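# Turn reversed well plates around in their original nests

## Task

Three plates sit in nests, and some of them were put in reversed. Rotate each reversed plate so that well A1 is at the nest corner labelled A1. All three plates must finish lying flat within the locators of the nest each started in, and must stay there without the robot holding them. Afterwards, open the grippers and move the arms away.

## Robot and tools

Robot: two xArm6 arms, left_arm and right_arm, each fitted with a two-finger bio gripper. Bases in the scene frame: left_arm at (+0.020, +0.346, 0) m, right_arm at (+0.021, -0.312, 0) m, each turned only slightly about z. Scene frame: the origin is on the table top midway between the arms, +x points out over the table, +z points up, and left_arm is on the +y side. The names left and right do not refer to sides of an image.

Workspace: the raised nest RG stands between the arms and is where you set a plate down to regrip it. N1, N2, N3 and RD form an arc in front of the arms, in that order clockwise as seen from above. A fixed bar-code scanner stands beside RD and is always on. If a plate lies flat in RD with nothing blocking the view, code shows its ID when it is the right way round and no_read when it is reversed. On every labelled item, A1 is at the labelled short end, in the corner farther from the labelled long side.

Gripper: the fingers point along the gripper's +x axis and open and close along its y axis. end_effector_position is the point between the finger pads, roughly 2 cm behind the tips. The fingers project sideways from the wrist flange. They are level when the flange points straight down, and wrist roll turns them.

execute_actions(actions): runs a list of actions in order and returns the state and the images. An empty list only observes. Each action is an object with any of the keys rows, steps and until.
- rows: 1 to 15 rows, each applied for one control step (1/30 s). Every row is a single list of 14 numbers, each in [-1, 1]. The first 7 are for left_arm: dx, dy, dz, rx, ry, rz, opening. The last 7 are the same for right_arm. Give all 14 even when only one arm moves.
- dx, dy, dz, rx, ry, rz are an offset, not a pose. They are measured in that gripper's own axes from its measured pose when the action began. For the first action of a call, that is the last pose a result reported. Every row is relative to that start, not to the row before it. Scale: 1.0 equals 0.6 m or 180 degrees. rx, ry, rz together form one rotation vector. An all-zero offset holds the start pose.
- opening is absolute: +1 is fully open (0.150 m) and -1 is closed (0.071 m gap remains). Going from open to closed takes at least about 0.4 s.
- steps: 1 to 450 control steps, at least one per row, 15 if omitted. After the final row, each arm keeps driving toward that row's target and each gripper keeps that row's opening, so give long moves enough steps. If an action ends early, an arm may coast only a little, so send the remainder in the next action.
- until: {"scanner": {"code": ...}} or {"scanner": {"reads": ...}}. code takes a listed ID such as "c56" or "no_read", or [comparison, value]. reads needs [comparison, number], and the comparisons are =, !=, <, <=, >, >=. The action stops at the first step where every condition holds. The arms are not halted and may still be moving.
- An out-of-range value or an unknown name rejects the whole call, and nothing moves.

Controller: each step, the commanded pose is clipped to within 70 mm and 16 degrees of the measured one. Damped inverse kinematics then follows it, and position wins over orientation. Elbows stop just short of straight. A "pose unreachable" line means the clearance check changed or blocked that arm's command. That arm drops its target and rests until new rows arrive, while the other arm continues. If an arm is pushed too far off its target, both arms drop their targets. Joints move at up to 3.14 rad/s and need 0.16 s to reach that speed. For gentle motion, ramp the offsets gradually: adding 0.01 per row gives 6 mm per step, or 0.18 m/s. Sudden starts can shake a held plate loose.

Results: the state line gives, for each arm, end_effector_position (m), end_effector_quat_wxyz and velocities (m/s, rad/s) in the scene frame. Printed positions can be off, more so at long reach. "Hand target" lines give the pose each arm is currently driving toward. grip_measured is the finger opening on the command scale, with up to about 1 mm of fixed error per gripper. The last joint position is the opening in metres. The scanner reports code (the current ID in lower case, or no_read, and never a wrong ID) and reads (how many times code has gone from no_read to an ID).

Gripping: to keep hold of an object, command an opening at least about 0.04 below grip_measured. Each pad pushes with about 20 N at most, but a fast close can squeeze harder.

Limits and faults: joint ranges in rad are waist ±6.283, shoulder -2.059 to 2.094, elbow -3.927 to 0.192, forearm roll ±6.283, wrist pitch -1.693 to 3.142, wrist roll ±6.283. Load limits in N m are 43.5, 43.5, 26.1, 26.1, 17.4, 17.4, and a held object's weight counts toward them. Reaching a load limit causes a torque fault: the arm stops, backs the joint off, waits 10 s and skips the rest of the call. Holding loads heats the motors, even while you think. MOTOR HOT appears from 65 °C, and at 80 °C the brakes engage (OVER-TEMPERATURE FAULT) until the motors cool. The robot holds your last command while you think.

Avoid: dropping or knocking anything off the table, slams, hard pushes, and arm-to-arm contact. Occasional tugs on a held part or pushes on loose objects may happen. Park the idle arm out of the way.

zoom_image(camera, region): camera is cam_high, cam_low, cam_left_wrist or cam_right_wrist, all 672x504. region is [x0, y0, x1, y1] in pixels from the top-left corner, at most 504 by 504. It gives a closer view of that camera's latest image. Calibration data (K, distortion, T_world_to_cam) is supplied and may be off by a few degrees and millimetres. Wrist camera poses follow the joint readings.

read_manual(section): returns only the licence texts ("licences") and does not move the robot.

finished_scene(scene): ends the current scene, given by its integer number, and cannot be undone. Call it only once the plates rest correctly on their own and the arms have released them and moved clear.

Each tool is called after "Call:" as name(argument=value, ...) on one line, values as JSON.

## Session

Call:
execute_actions(actions=[])

Scene clock: 0.00 s.
left_arm: end_effector_position=(+0.2424, +0.8808, +0.1718) grip_measured=+1.00 end_effector_quat_wxyz=(+0.284, +0.118, +0.339, +0.889) end_effector_velocity=(-0.000, +0.000, +0.000) end_effector_angular_velocity=(+0.000, -0.000, +0.002) | right_arm: end_effector_position=(+0.4486, -0.5114, +0.1460) grip_measured=+0.98 end_effector_quat_wxyz=(+0.825, -0.196, +0.208, +0.487) end_effector_velocity=(+0.001, +0.000, +0.000) end_effector_angular_velocity=(-0.001, -0.001, +0.001)
Joint positions: left_arm=[ 0.855  0.932 -2.095 -0.005  1.898 -1.603  0.15 ] | right_arm=[-0.553  0.111 -0.904 -0.837  0.768 -1.083  0.149]
Joint velocities: left_arm=[ 0.001  0.    -0.    -0.001 -0.    -0.001  0.   ] | right_arm=[ 0.001  0.    -0.001 -0.    -0.    -0.     0.   ]
Hand target (left_arm): +0.242, +0.881, +0.172; +0.284, +0.118, +0.339, +0.889
Hand target (right_arm): +0.449, -0.511, +0.146; +0.825, -0.196, +0.208, +0.487
scanner: code=no_read reads=0
camera_calibration (this result's frames):
cam_left_wrist: T_world_to_cam=[[0.499075, 0.710114, -0.496651, -0.656621], [0.361813, -0.691541, -0.62519, 0.612757], [-0.787411, 0.132322, -0.60206, 0.282528], [0, 0, 0, 1]] pos_world=[0.328465, 0.852638, 0.227076]
cam_right_wrist: T_world_to_cam=[[0.835658, -0.548656, -0.0255402, -0.645625], [-0.545955, -0.824659, -0.147889, -0.16311], [0.0600784, 0.137529, -0.988674, 0.300838], [0, 0, 0, 1]] pos_world=[0.432397, -0.530111, 0.256819]

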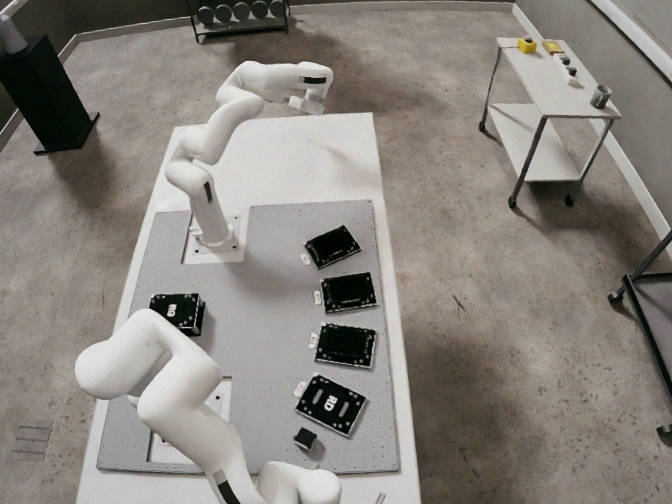

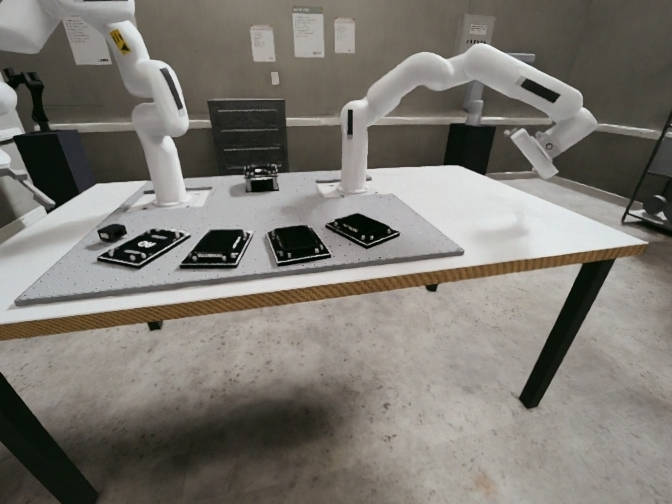

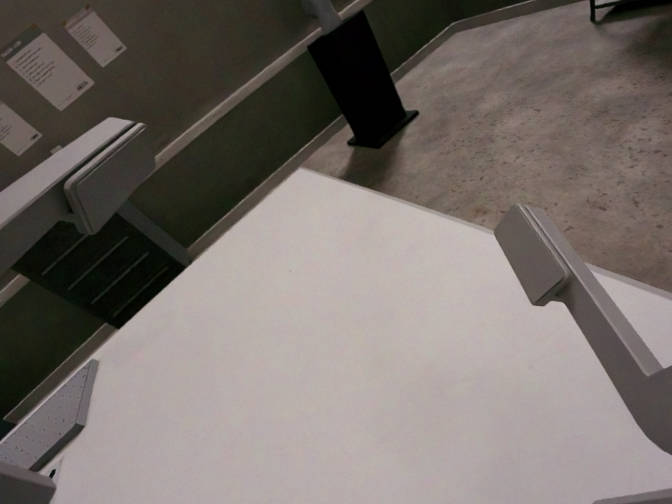

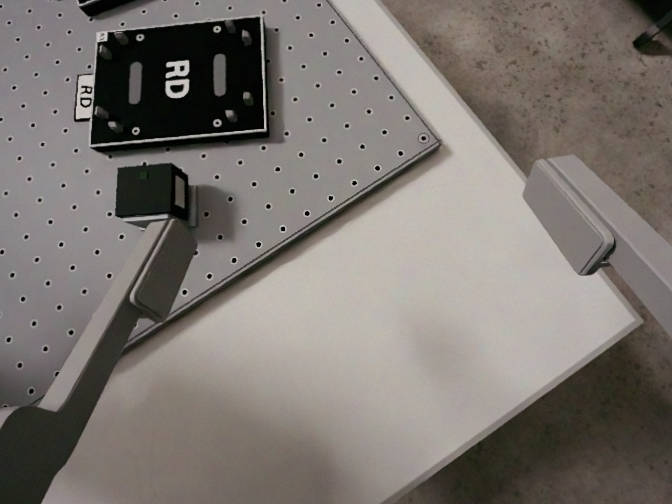

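Call:
zoom_image(camera="cam_low", region=[315, 200, 410, 255])

Call:
zoom_image(camera="cam_low", region=[255, 215, 340, 270])

Call:
zoom_image(camera="cam_low", region=[170, 220, 260, 275])

Call:
zoom_image(camera="cam_high", region=[290, 215, 390, 320])

Call:
zoom_image(camera="cam_high", region=[290, 310, 390, 390])

Call:
zoom_image(camera="cam_right_wrist", region=[70, 0, 280, 160])

Region (315, 200, 410, 255) of cam_low's 672x504 image, scaled by 5.305, with more detail than that image has; it fills the top 292 rows of this view, and the rest is white.

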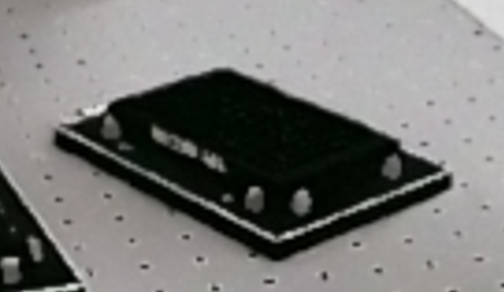

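Region (255, 215, 340, 270) of cam_low's 672x504 image, scaled by 5.929, with more detail than that image has; it fills the top 326 rows of this view, and the rest is white.

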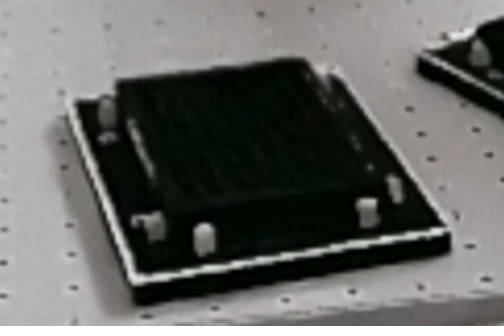

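Region (170, 220, 260, 275) of cam_low's 672x504 image, scaled by 5.600, with more detail than that image has.

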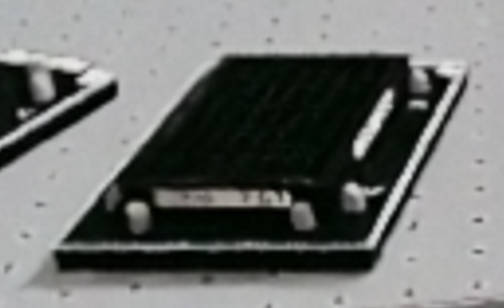

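Region (290, 215, 390, 320) of cam_high's 672x504 image, scaled by 4.800, with more detail than that image has; it fills the left 480 columns of this view, and the rest is white.

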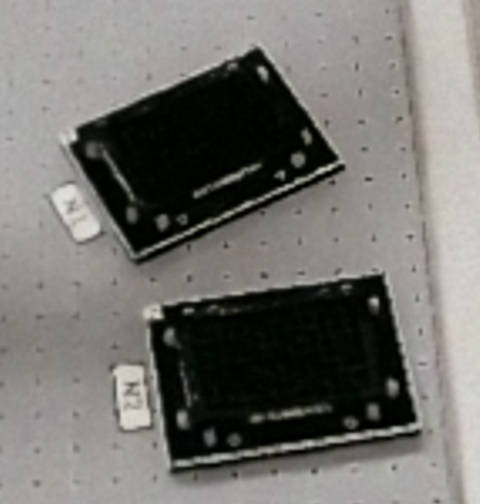

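Region (290, 310, 390, 390) of cam_high's 672x504 image, scaled by 5.040, with more detail than that image has; it fills the top 403 rows of this view, and the rest is white.

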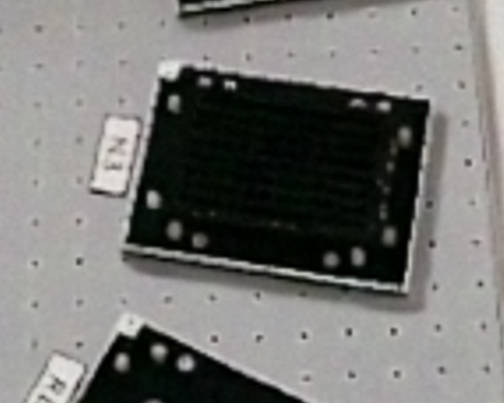

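Region (70, 0, 280, 160) of cam_right_wrist's 672x504 image, scaled by 2.400, with more detail than that image has; it fills the top 384 rows of this view, and the rest is white.

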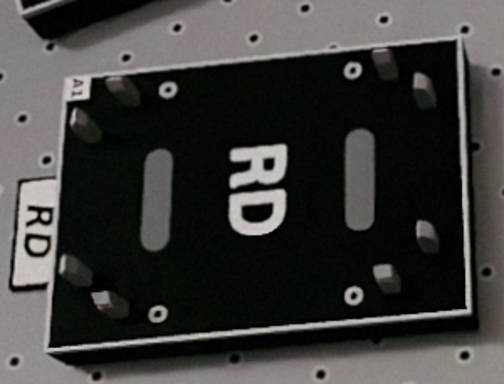

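Call:
execute_actions(actions=[{"rows":[[0,0,0,0,0,0,1,0.02,0.01,0.015,0.015,-0.013,-0.03,0.9],[0,0,0,0,0,0,1,0.05,0.03,0.035,0.03,-0.026,-0.07,0.7],[0,0,0,0,0,0,1,0.09,0.05,0.06,0.05,-0.045,-0.12,0.5],[0,0,0,0,0,0,1,0.55,0.309,0.274,0.1468,-0.1308,-0.3833,0.0]],"steps":48}])

Scene clock: 2.23 s.
left_arm: end_effector_position=(+0.2424, +0.8808, +0.1718) grip_measured=+1.00 end_effector_quat_wxyz=(+0.284, +0.118, +0.339, +0.889) end_effector_velocity=(+0.000, +0.000, +0.000) end_effector_angular_velocity=(+0.001, -0.000, -0.003) | right_arm: end_effector_position=(+0.4549, -0.1046, +0.0851) grip_measured=+0.00 end_effector_quat_wxyz=(+0.996, +0.002, +0.001, -0.087) end_effector_velocity=(+0.000, +0.003, -0.001) end_effector_angular_velocity=(-0.046, -0.017, -0.014)
Joint positions: left_arm=[ 0.855  0.932 -2.095 -0.005  1.898 -1.603  0.15 ] | right_arm=[ 0.757  0.218 -0.534  0.013  0.315  0.844  0.11 ]
Joint velocities: left_arm=[-0.    -0.    -0.001  0.002  0.     0.002  0.   ] | right_arm=[-0.002  0.024 -0.022 -0.151  0.013  0.155  0.   ]
Hand target (left_arm): +0.242, +0.881, +0.172; +0.284, +0.118, +0.339, +0.889
Hand target (right_arm): +0.455, -0.104, +0.085; +0.996, +0.001, +0.000, -0.088
Off the commanded pose (left_arm): 0.000 m, 0 deg.
Off the commanded pose (right_arm): 0.002 m, 0 deg.
scanner: code=no_read reads=0
camera_calibration (this result's frames):
cam_left_wrist: T_world_to_cam=[[0.499075, 0.710114, -0.496651, -0.656621], [0.361813, -0.691541, -0.625189, 0.612757], [-0.78741, 0.132322, -0.60206, 0.282528], [0, 0, 0, 1]] pos_world=[0.328465, 0.852638, 0.227076]
cam_right_wrist: T_world_to_cam=[[-0.187114, -0.964436, -0.186687, 0.00625007], [-0.722093, 0.263883, -0.63949, 0.40261], [0.66601, 0.0151477, -0.745789, -0.124768], [0, 0, 0, 1]] pos_world=[0.374988, -0.0983242, 0.165581]

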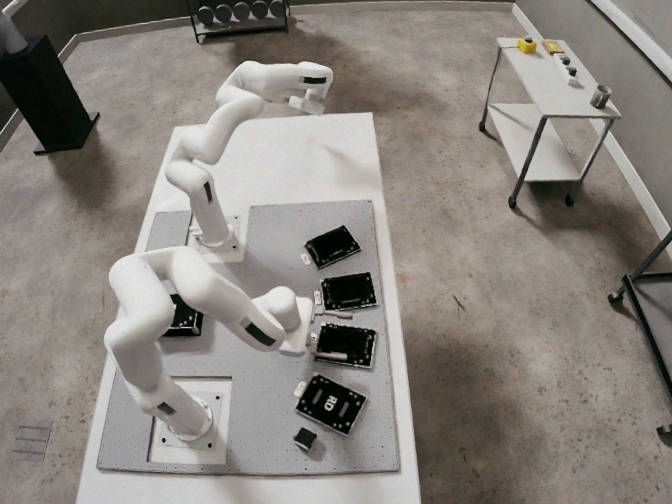

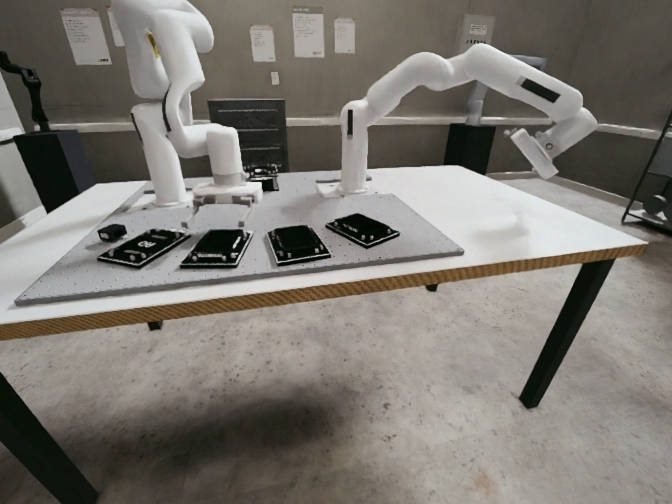

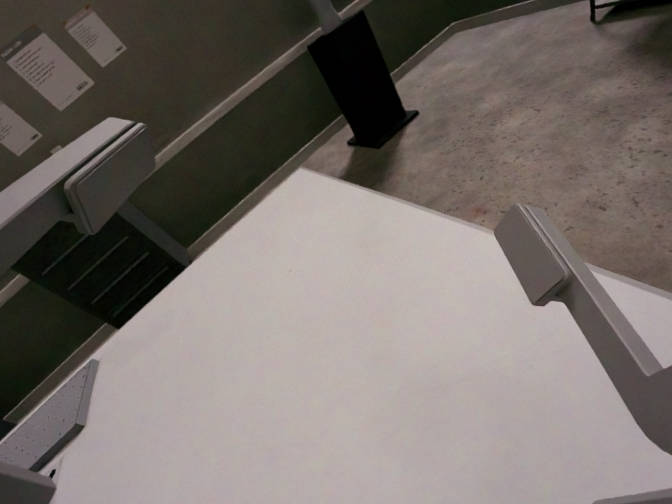

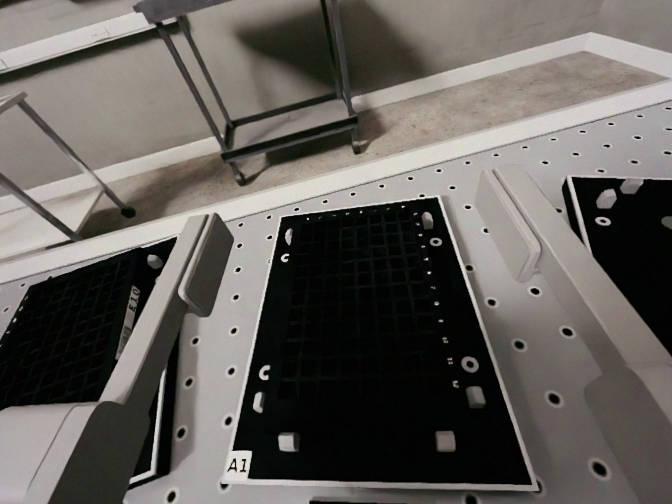

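Call:
execute_actions(actions=[])

Call:
zoom_image(camera="cam_right_wrist", region=[210, 180, 550, 504])

Call:
zoom_image(camera="cam_right_wrist", region=[400, 340, 550, 500])

Call:
zoom_image(camera="cam_right_wrist", region=[210, 340, 360, 500])

Call:
zoom_image(camera="cam_right_wrist", region=[260, 180, 470, 280])

Scene clock: 2.40 s.
left_arm: end_effector_position=(+0.2424, +0.8808, +0.1718) grip_measured=+1.00 end_effector_quat_wxyz=(+0.284, +0.118, +0.339, +0.889) end_effector_velocity=(+0.000, +0.000, +0.000) end_effector_angular_velocity=(+0.001, +0.001, -0.001) | right_arm: end_effector_position=(+0.4549, -0.1043, +0.0850) grip_measured=+0.00 end_effector_quat_wxyz=(+0.996, +0.001, +0.000, -0.088) end_effector_velocity=(+0.001, +0.000, +0.000) end_effector_angular_velocity=(-0.002, -0.002, -0.002)
Joint positions: left_arm=[ 0.855  0.932 -2.095 -0.005  1.898 -1.603  0.15 ] | right_arm=[ 0.758  0.22  -0.536  0.004  0.316  0.853  0.111]
Joint velocities: left_arm=[-0.     0.    -0.     0.001 -0.    -0.    -0.   ] | right_arm=[-0.001  0.004 -0.004 -0.009  0.     0.01   0.   ]
Hand target (left_arm): +0.242, +0.881, +0.172; +0.284, +0.118, +0.339, +0.889
Hand target (right_arm): +0.455, -0.104, +0.085; +0.996, +0.001, +0.000, -0.088
Off the commanded pose (left_arm): 0.000 m, 0 deg.
Off the commanded pose (right_arm): 0.001 m, 0 deg.
scanner: code=no_read reads=0
camera_calibration (this result's frames):
cam_left_wrist: T_world_to_cam=[[0.499075, 0.710114, -0.496651, -0.656621], [0.361813, -0.691541, -0.62519, 0.612757], [-0.78741, 0.132322, -0.60206, 0.282528], [0, 0, 0, 1]] pos_world=[0.328466, 0.852638, 0.227076]
cam_right_wrist: T_world_to_cam=[[-0.187615, -0.964811, -0.184227, 0.00649283], [-0.721252, 0.26264, -0.640949, 0.402065], [0.66678, 0.0126225, -0.745148, -0.1255], [0, 0, 0, 1]] pos_world=[0.37489, -0.0977497, 0.165383]

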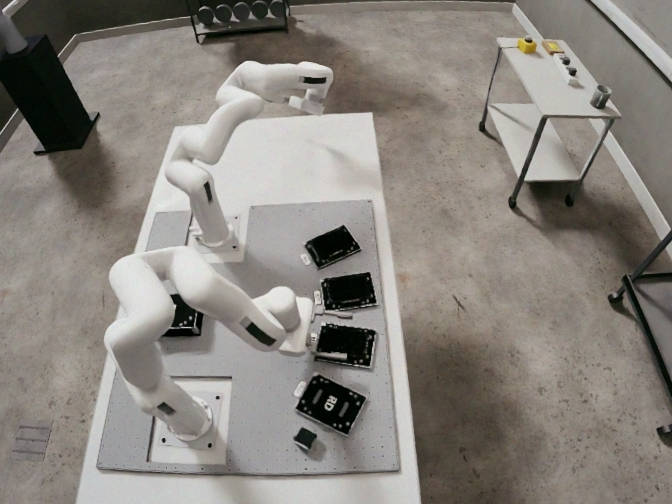

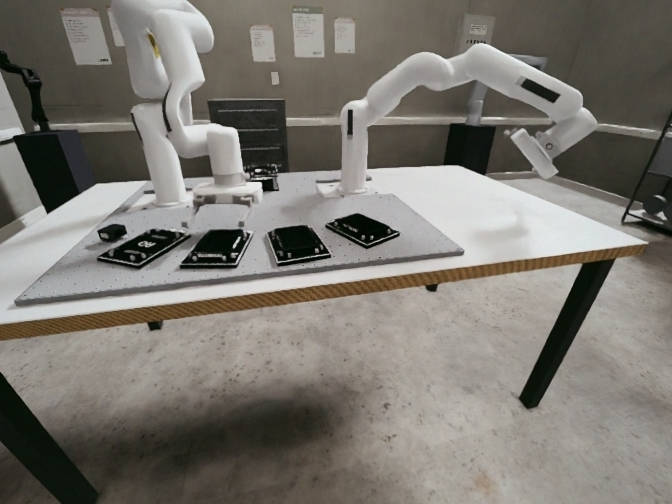

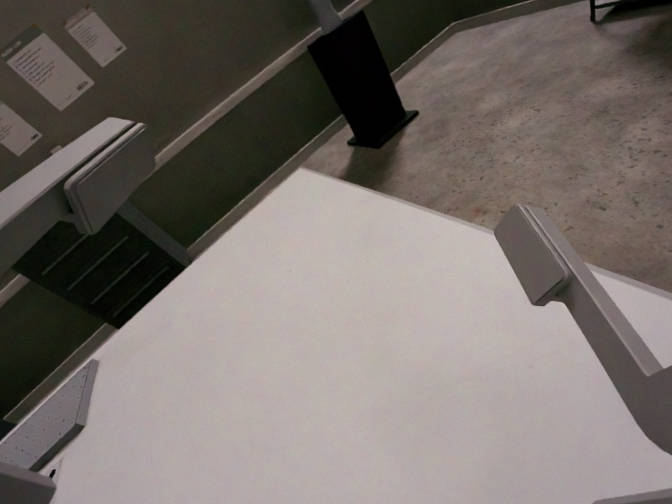

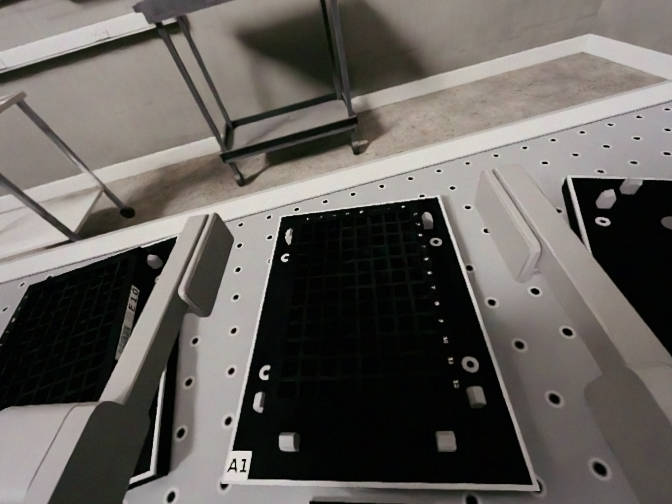

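Region (210, 180, 550, 504) of cam_right_wrist's 672x504 image, scaled by 1.482, with more detail than that image has; it fills the top 480 rows of this view, and the rest is white.

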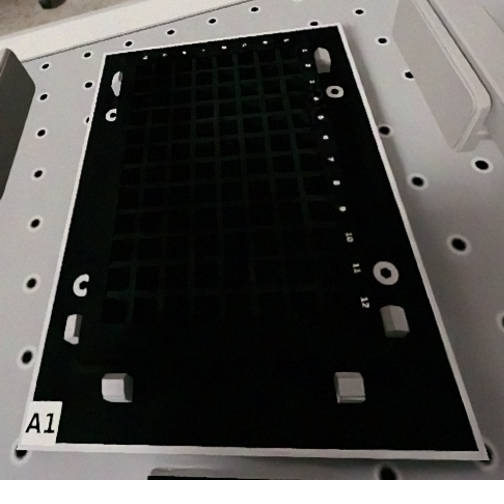

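Region (400, 340, 550, 500) of cam_right_wrist's 672x504 image, scaled by 3.150, with more detail than that image has; it fills the left 472 columns of this view, and the rest is white.

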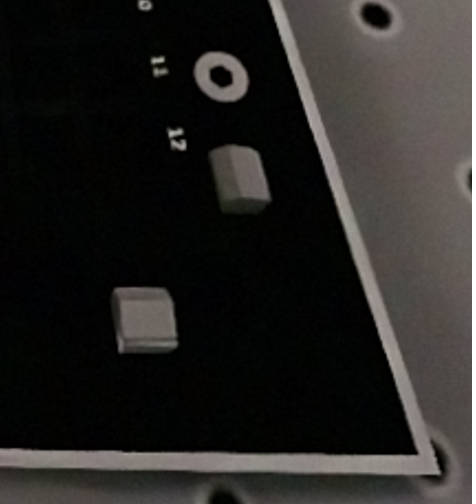

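Region (210, 340, 360, 500) of cam_right_wrist's 672x504 image, scaled by 3.150, with more detail than that image has; it fills the left 472 columns of this view, and the rest is white.

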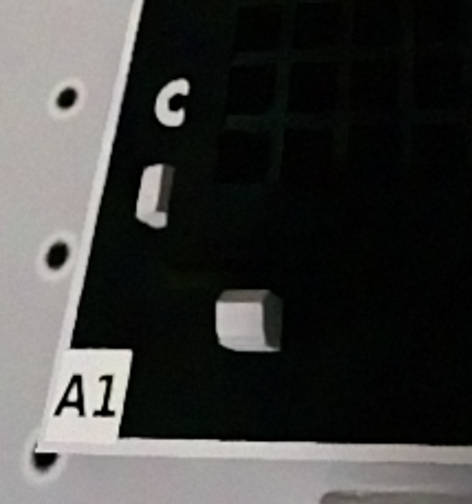

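Region (260, 180, 470, 280) of cam_right_wrist's 672x504 image, scaled by 2.400, with more detail than that image has; it fills the top 240 rows of this view, and the rest is white.

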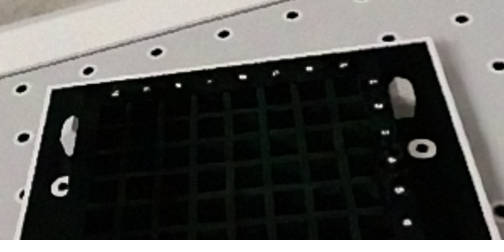

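Call:
zoom_image(camera="cam_right_wrist", region=[90, 230, 240, 400])

Call:
zoom_image(camera="cam_low", region=[170, 180, 270, 275])

Region (90, 230, 240, 400) of cam_right_wrist's 672x504 image, scaled by 2.965, with more detail than that image has; it fills the left 445 columns of this view, and the rest is white.

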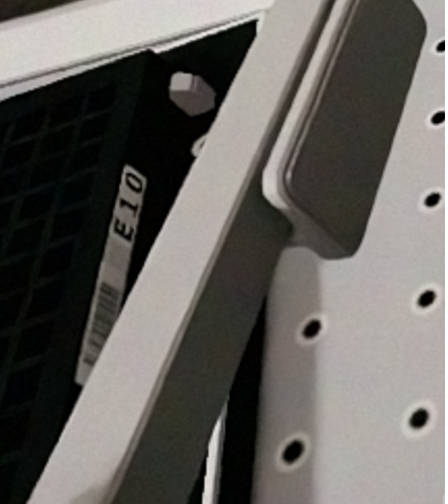

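Region (170, 180, 270, 275) of cam_low's 672x504 image, scaled by 5.040, with more detail than that image has; it fills the top 479 rows of this view, and the rest is white.

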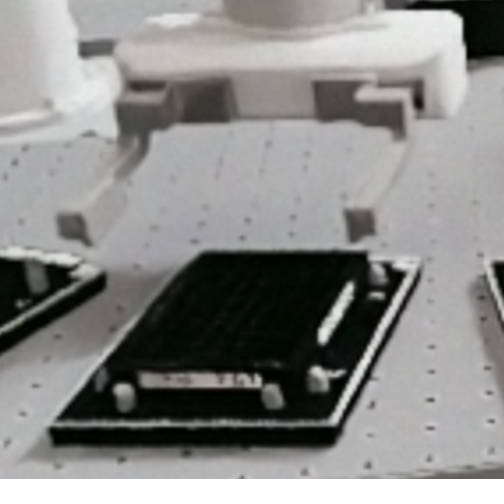

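Call:
execute_actions(actions=[{"rows":[[0,0,0,0,0,0,1,0,0.003,-0.01,-0.0006,0,-0.006,-0.1],[0,0,0,0,0,0,1,0,0.0057,-0.025,-0.0006,0,-0.0128,-0.2],[0,0,0,0,0,0,1,0,0.0057,-0.04,-0.0006,0,-0.0128,-0.3],[0,0,0,0,0,0,1,0,0.0057,-0.055,-0.0006,0,-0.0128,-0.4],[0,0,0,0,0,0,1,0,0.0057,-0.066,-0.0006,0,-0.0128,-0.42]],"steps":15}])

Call:
execute_actions(actions=[])

Scene clock: 3.50 s.
left_arm: end_effector_position=(+0.2424, +0.8808, +0.1718) grip_measured=+1.00 end_effector_quat_wxyz=(+0.284, +0.118, +0.339, +0.889) end_effector_velocity=(+0.000, -0.000, -0.000) end_effector_angular_velocity=(-0.001, -0.000, -0.000) | right_arm: end_effector_position=(+0.4557, -0.1007, +0.0461) grip_measured=-0.42 end_effector_quat_wxyz=(+0.994, +0.000, +0.000, -0.108) end_effector_velocity=(+0.002, +0.002, +0.002) end_effector_angular_velocity=(+0.004, -0.010, -0.002)
Joint positions: left_arm=[ 0.855  0.932 -2.095 -0.005  1.898 -1.603  0.15 ] | right_arm=[ 0.774  0.379 -0.588  0.003  0.209  0.911  0.094]
Joint velocities: left_arm=[-0.     0.     0.    -0.001 -0.     0.     0.   ] | right_arm=[-0.002  0.002 -0.005 -0.017 -0.007  0.016 -0.   ]
Hand target (left_arm): +0.242, +0.881, +0.172; +0.284, +0.118, +0.339, +0.889
Hand target (right_arm): +0.455, -0.101, +0.045; +0.994, -0.000, +0.000, -0.108
Off the commanded pose (left_arm): 0.000 m, 0 deg.
Off the commanded pose (right_arm): 0.001 m, 0 deg.
scanner: code=no_read reads=0
camera_calibration (this result's frames):
cam_left_wrist: T_world_to_cam=[[0.499075, 0.710114, -0.496651, -0.656621], [0.361813, -0.691541, -0.625189, 0.612757], [-0.78741, 0.132322, -0.60206, 0.282528], [0, 0, 0, 1]] pos_world=[0.328465, 0.852638, 0.227076]
cam_right_wrist: T_world_to_cam=[[-0.226089, -0.956663, -0.183522, 0.0212885], [-0.710017, 0.290827, -0.641324, 0.374483], [0.666904, -0.0146926, -0.744999, -0.157912], [0, 0, 0, 1]] pos_world=[0.376014, -0.0908641, 0.126427]

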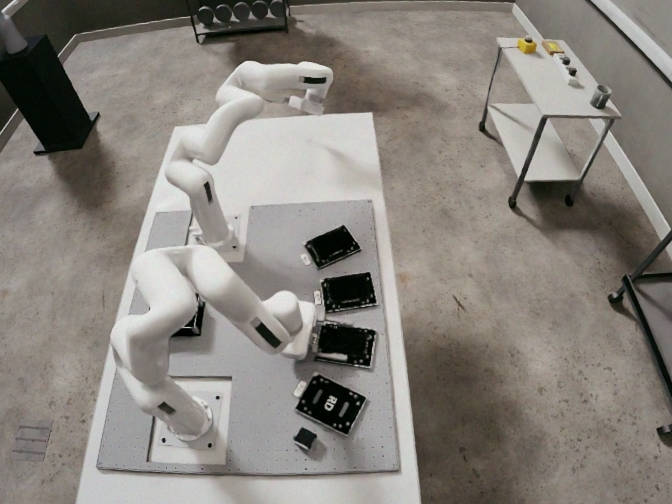

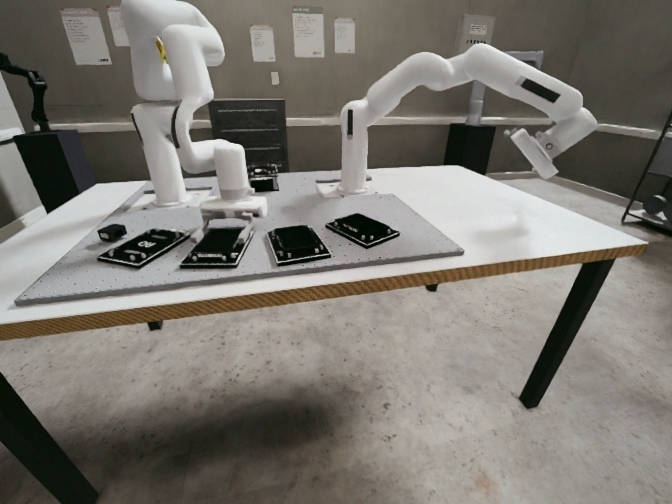

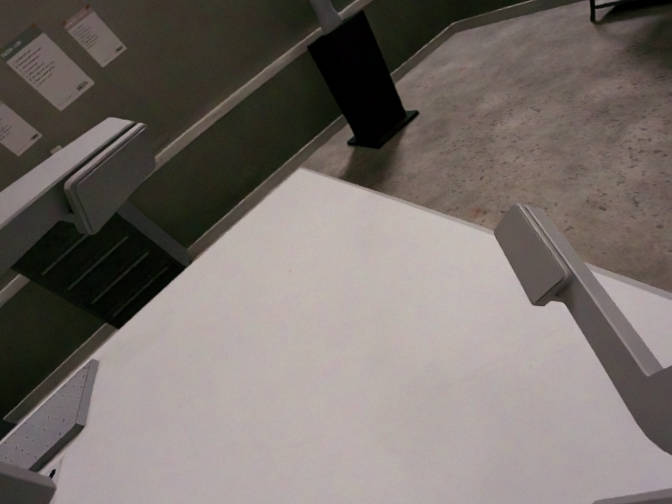

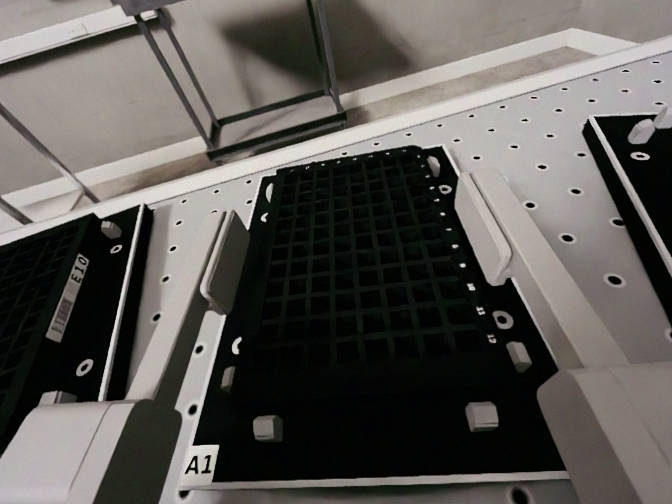

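Scene clock: 3.50 s.
left_arm: end_effector_position=(+0.2424, +0.8808, +0.1718) grip_measured=+1.00 end_effector_quat_wxyz=(+0.284, +0.118, +0.339, +0.889) end_effector_velocity=(+0.000, -0.000, -0.000) end_effector_angular_velocity=(-0.001, -0.000, -0.000) | right_arm: end_effector_position=(+0.4557, -0.1007, +0.0461) grip_measured=-0.42 end_effector_quat_wxyz=(+0.994, +0.000, +0.000, -0.108) end_effector_velocity=(+0.002, +0.002, +0.002) end_effector_angular_velocity=(+0.004, -0.010, -0.002)
Joint positions: left_arm=[ 0.855  0.932 -2.095 -0.005  1.898 -1.603  0.15 ] | right_arm=[ 0.774  0.379 -0.588  0.003  0.209  0.911  0.094]
Joint velocities: left_arm=[-0.     0.     0.    -0.001 -0.     0.     0.   ] | right_arm=[-0.002  0.002 -0.005 -0.017 -0.007  0.016 -0.   ]
Hand target (left_arm): +0.242, +0.881, +0.172; +0.284, +0.118, +0.339, +0.889
Hand target (right_arm): +0.455, -0.101, +0.045; +0.994, -0.000, +0.000, -0.108
Off the commanded pose (left_arm): 0.000 m, 0 deg.
Off the commanded pose (right_arm): 0.001 m, 0 deg.
scanner: code=no_read reads=0
camera_calibration (this result's frames):
cam_left_wrist: T_world_to_cam=[[0.499075, 0.710114, -0.496651, -0.656621], [0.361813, -0.691541, -0.625189, 0.612757], [-0.78741, 0.132322, -0.60206, 0.282528], [0, 0, 0, 1]] pos_world=[0.328465, 0.852638, 0.227076]
cam_right_wrist: T_world_to_cam=[[-0.226089, -0.956663, -0.183522, 0.0212885], [-0.710017, 0.290827, -0.641324, 0.374483], [0.666904, -0.0146926, -0.744999, -0.157912], [0, 0, 0, 1]] pos_world=[0.376014, -0.0908641, 0.126427]

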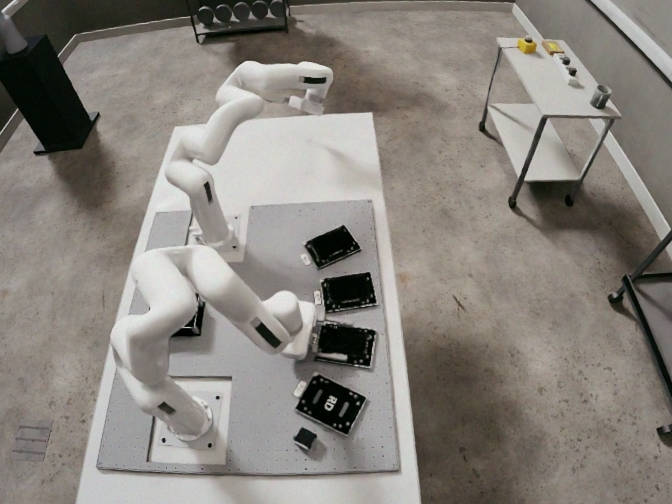

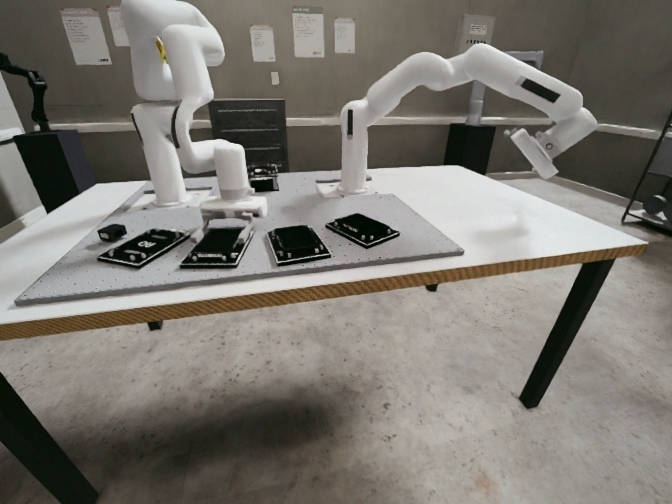

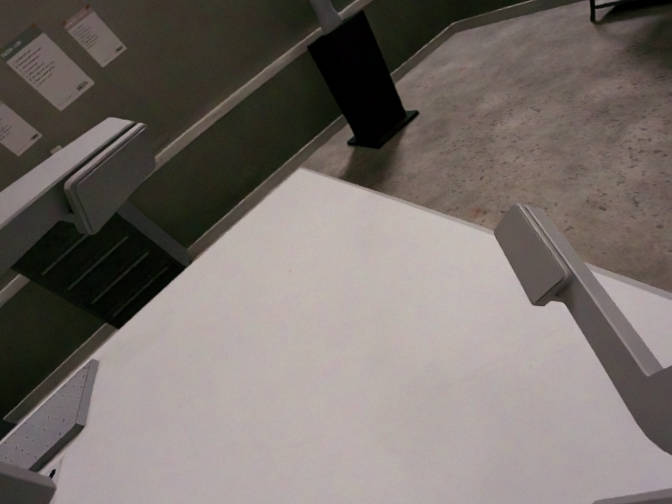

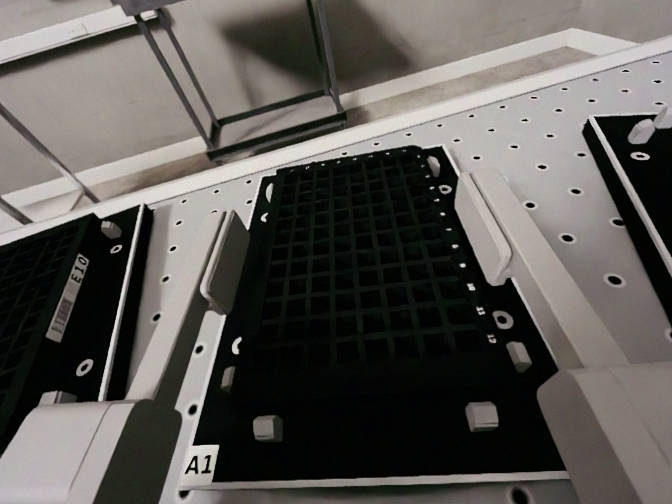

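Call:
zoom_image(camera="cam_right_wrist", region=[180, 150, 330, 400])

Call:
zoom_image(camera="cam_right_wrist", region=[400, 130, 550, 380])

Call:
zoom_image(camera="cam_right_wrist", region=[20, 190, 170, 410])

Call:
zoom_image(camera="cam_low", region=[175, 200, 270, 275])

Region (180, 150, 330, 400) of cam_right_wrist's 672x504 image, scaled by 2.016, with more detail than that image has; it fills the left 302 columns of this view, and the rest is white.

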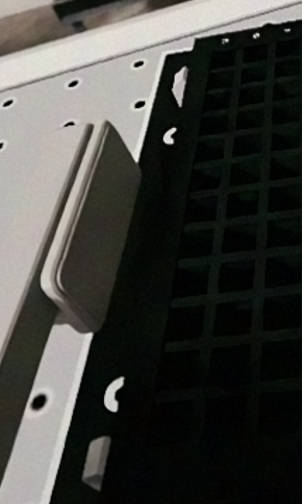

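Region (400, 130, 550, 380) of cam_right_wrist's 672x504 image, scaled by 2.016, with more detail than that image has; it fills the left 302 columns of this view, and the rest is white.

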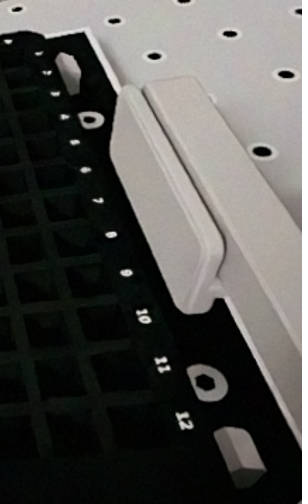

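Region (20, 190, 170, 410) of cam_right_wrist's 672x504 image, scaled by 2.291, with more detail than that image has; it fills the left 344 columns of this view, and the rest is white.

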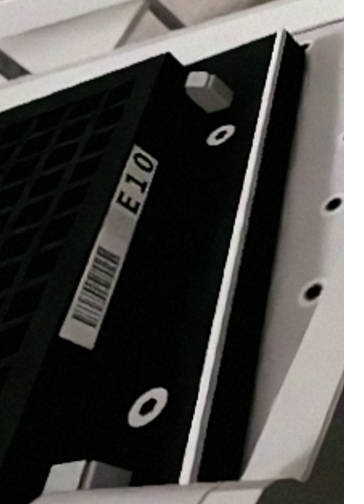

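Region (175, 200, 270, 275) of cam_low's 672x504 image, scaled by 5.305, with more detail than that image has; it fills the top 398 rows of this view, and the rest is white.

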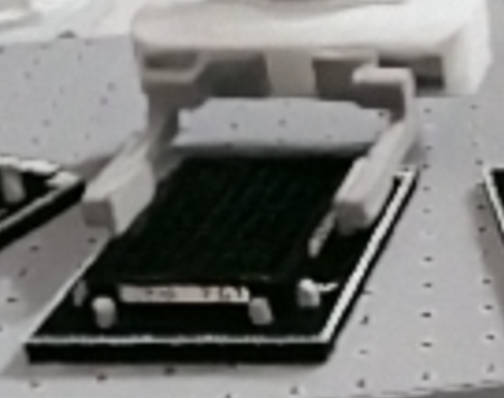

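Call:
zoom_image(camera="cam_right_wrist", region=[190, 200, 290, 360])

Call:
zoom_image(camera="cam_right_wrist", region=[430, 165, 530, 335])

Region (190, 200, 290, 360) of cam_right_wrist's 672x504 image, scaled by 3.150, with more detail than that image has; it fills the left 315 columns of this view, and the rest is white.

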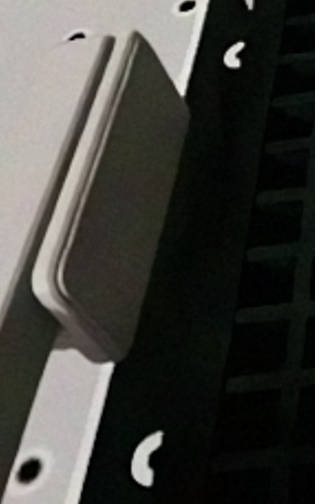

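Region (430, 165, 530, 335) of cam_right_wrist's 672x504 image, scaled by 2.965, with more detail than that image has; it fills the left 296 columns of this view, and the rest is white.

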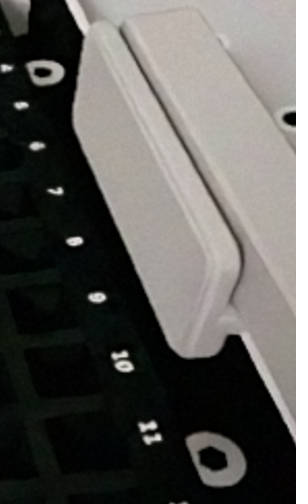

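Call:
execute_actions(actions=[{"rows":[[0,0,0,0,0,0,1,0,-0.002,-0.004,0,0,0,-0.45],[0,0,0,0,0,0,1,0,-0.0033,-0.0075,0,0,0,-0.48],[0,0,0,0,0,0,1,0,-0.0033,-0.0075,0,0,0,-0.5],[0,0,0,0,0,0,1,0,-0.0033,-0.0075,0,0,0,-0.52],[0,0,0,0,0,0,1,0,-0.0033,-0.0075,0,0,0,-0.54],[0,0,0,0,0,0,1,0,-0.0033,-0.0075,0,0,0,-0.56],[0,0,0,0,0,0,1,0,-0.0033,-0.0075,0,0,0,-0.59],[0,0,0,0,0,0,1,0,-0.0033,-0.0075,0,0,0,-0.62],[0,0,0,0,0,0,1,0,-0.0033,-0.0075,0,0,0,-0.65],[0,0,0,0,0,0,1,0,-0.0033,-0.0075,0,0,0,-0.68],[0,0,0,0,0,0,1,0,-0.0033,-0.0075,0,0,0,-0.71],[0,0,0,0,0,0,1,0,-0.0033,-0.0075,0,0,0,-0.74],[0,0,0,0,0,0,1,0,-0.0033,-0.0075,0,0,0,-0.78],[0,0,0,0,0,0,1,0,-0.0033,-0.0075,0,0,0,-0.82],[0,0,0,0,0,0,1,0,-0.0033,-0.0075,0,0,0,-0.88]],"steps":19}])

Scene clock: 5.17 s.
left_arm: end_effector_position=(+0.2424, +0.8808, +0.1718) grip_measured=+1.00 end_effector_quat_wxyz=(+0.284, +0.118, +0.339, +0.889) end_effector_velocity=(+0.000, +0.000, +0.000) end_effector_angular_velocity=(+0.000, +0.001, -0.001) | right_arm: end_effector_position=(+0.4555, -0.1025, +0.0420) grip_measured=-0.73 end_effector_quat_wxyz=(+0.994, +0.001, -0.000, -0.108) end_effector_velocity=(-0.000, +0.000, -0.000) end_effector_angular_velocity=(-0.000, +0.000, +0.000)
Joint positions: left_arm=[ 0.855  0.932 -2.095 -0.005  1.898 -1.603  0.15 ] | right_arm=[ 0.77   0.393 -0.587  0.003  0.193  0.908  0.081]
Joint velocities: left_arm=[-0.     0.    -0.     0.001  0.     0.001  0.   ] | right_arm=[ 0.001  0.001 -0.001  0.     0.     0.     0.   ]
Hand target (left_arm): +0.242, +0.881, +0.172; +0.284, +0.118, +0.339, +0.889
Hand target (right_arm): +0.455, -0.103, +0.042; +0.994, +0.000, +0.000, -0.108
Off the commanded pose (left_arm): 0.000 m, 0 deg.
Off the commanded pose (right_arm): 0.001 m, 0 deg.
scanner: code=no_read reads=0
camera_calibration (this result's frames):
cam_left_wrist: T_world_to_cam=[[0.499075, 0.710114, -0.496651, -0.656621], [0.361813, -0.691541, -0.625189, 0.612757], [-0.78741, 0.132322, -0.60206, 0.282528], [0, 0, 0, 1]] pos_world=[0.328465, 0.852638, 0.227076]
cam_right_wrist: T_world_to_cam=[[-0.226169, -0.95645, -0.184531, 0.018855], [-0.709314, 0.291549, -0.641773, 0.372046], [0.667623, -0.0142585, -0.744363, -0.161152], [0, 0, 0, 1]] pos_world=[0.375751, -0.0927335, 0.122293]

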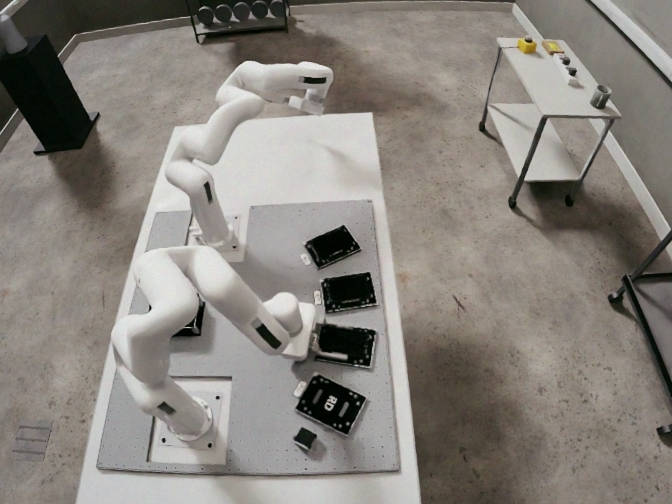

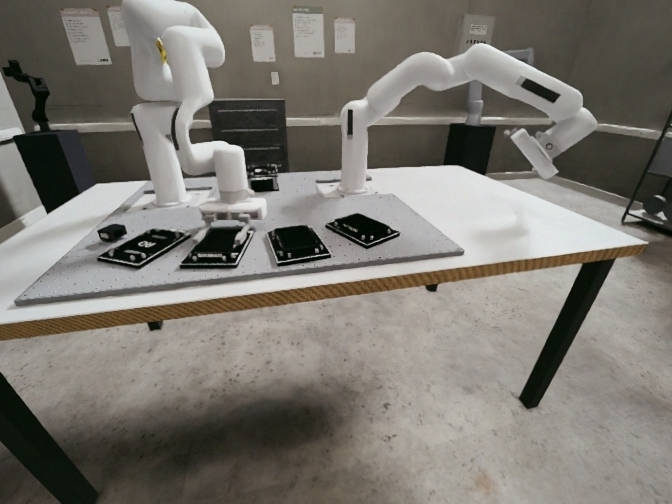

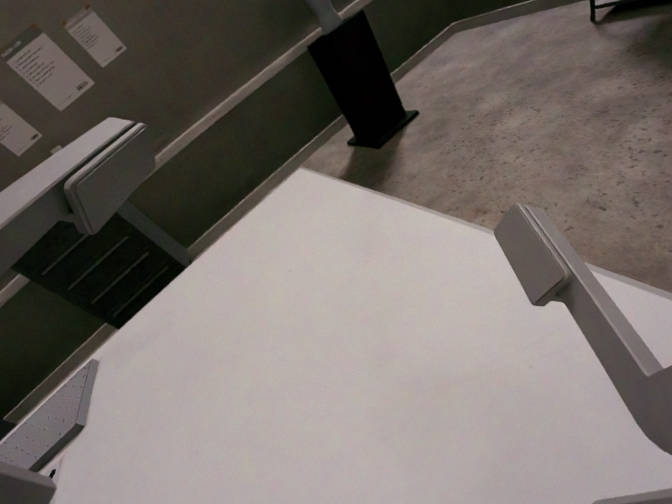

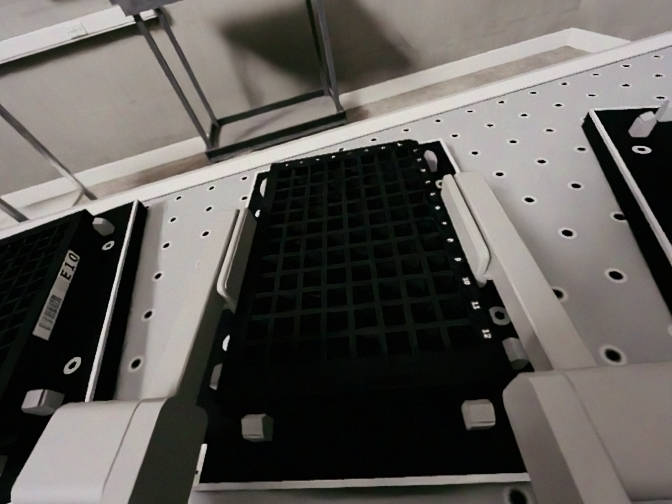

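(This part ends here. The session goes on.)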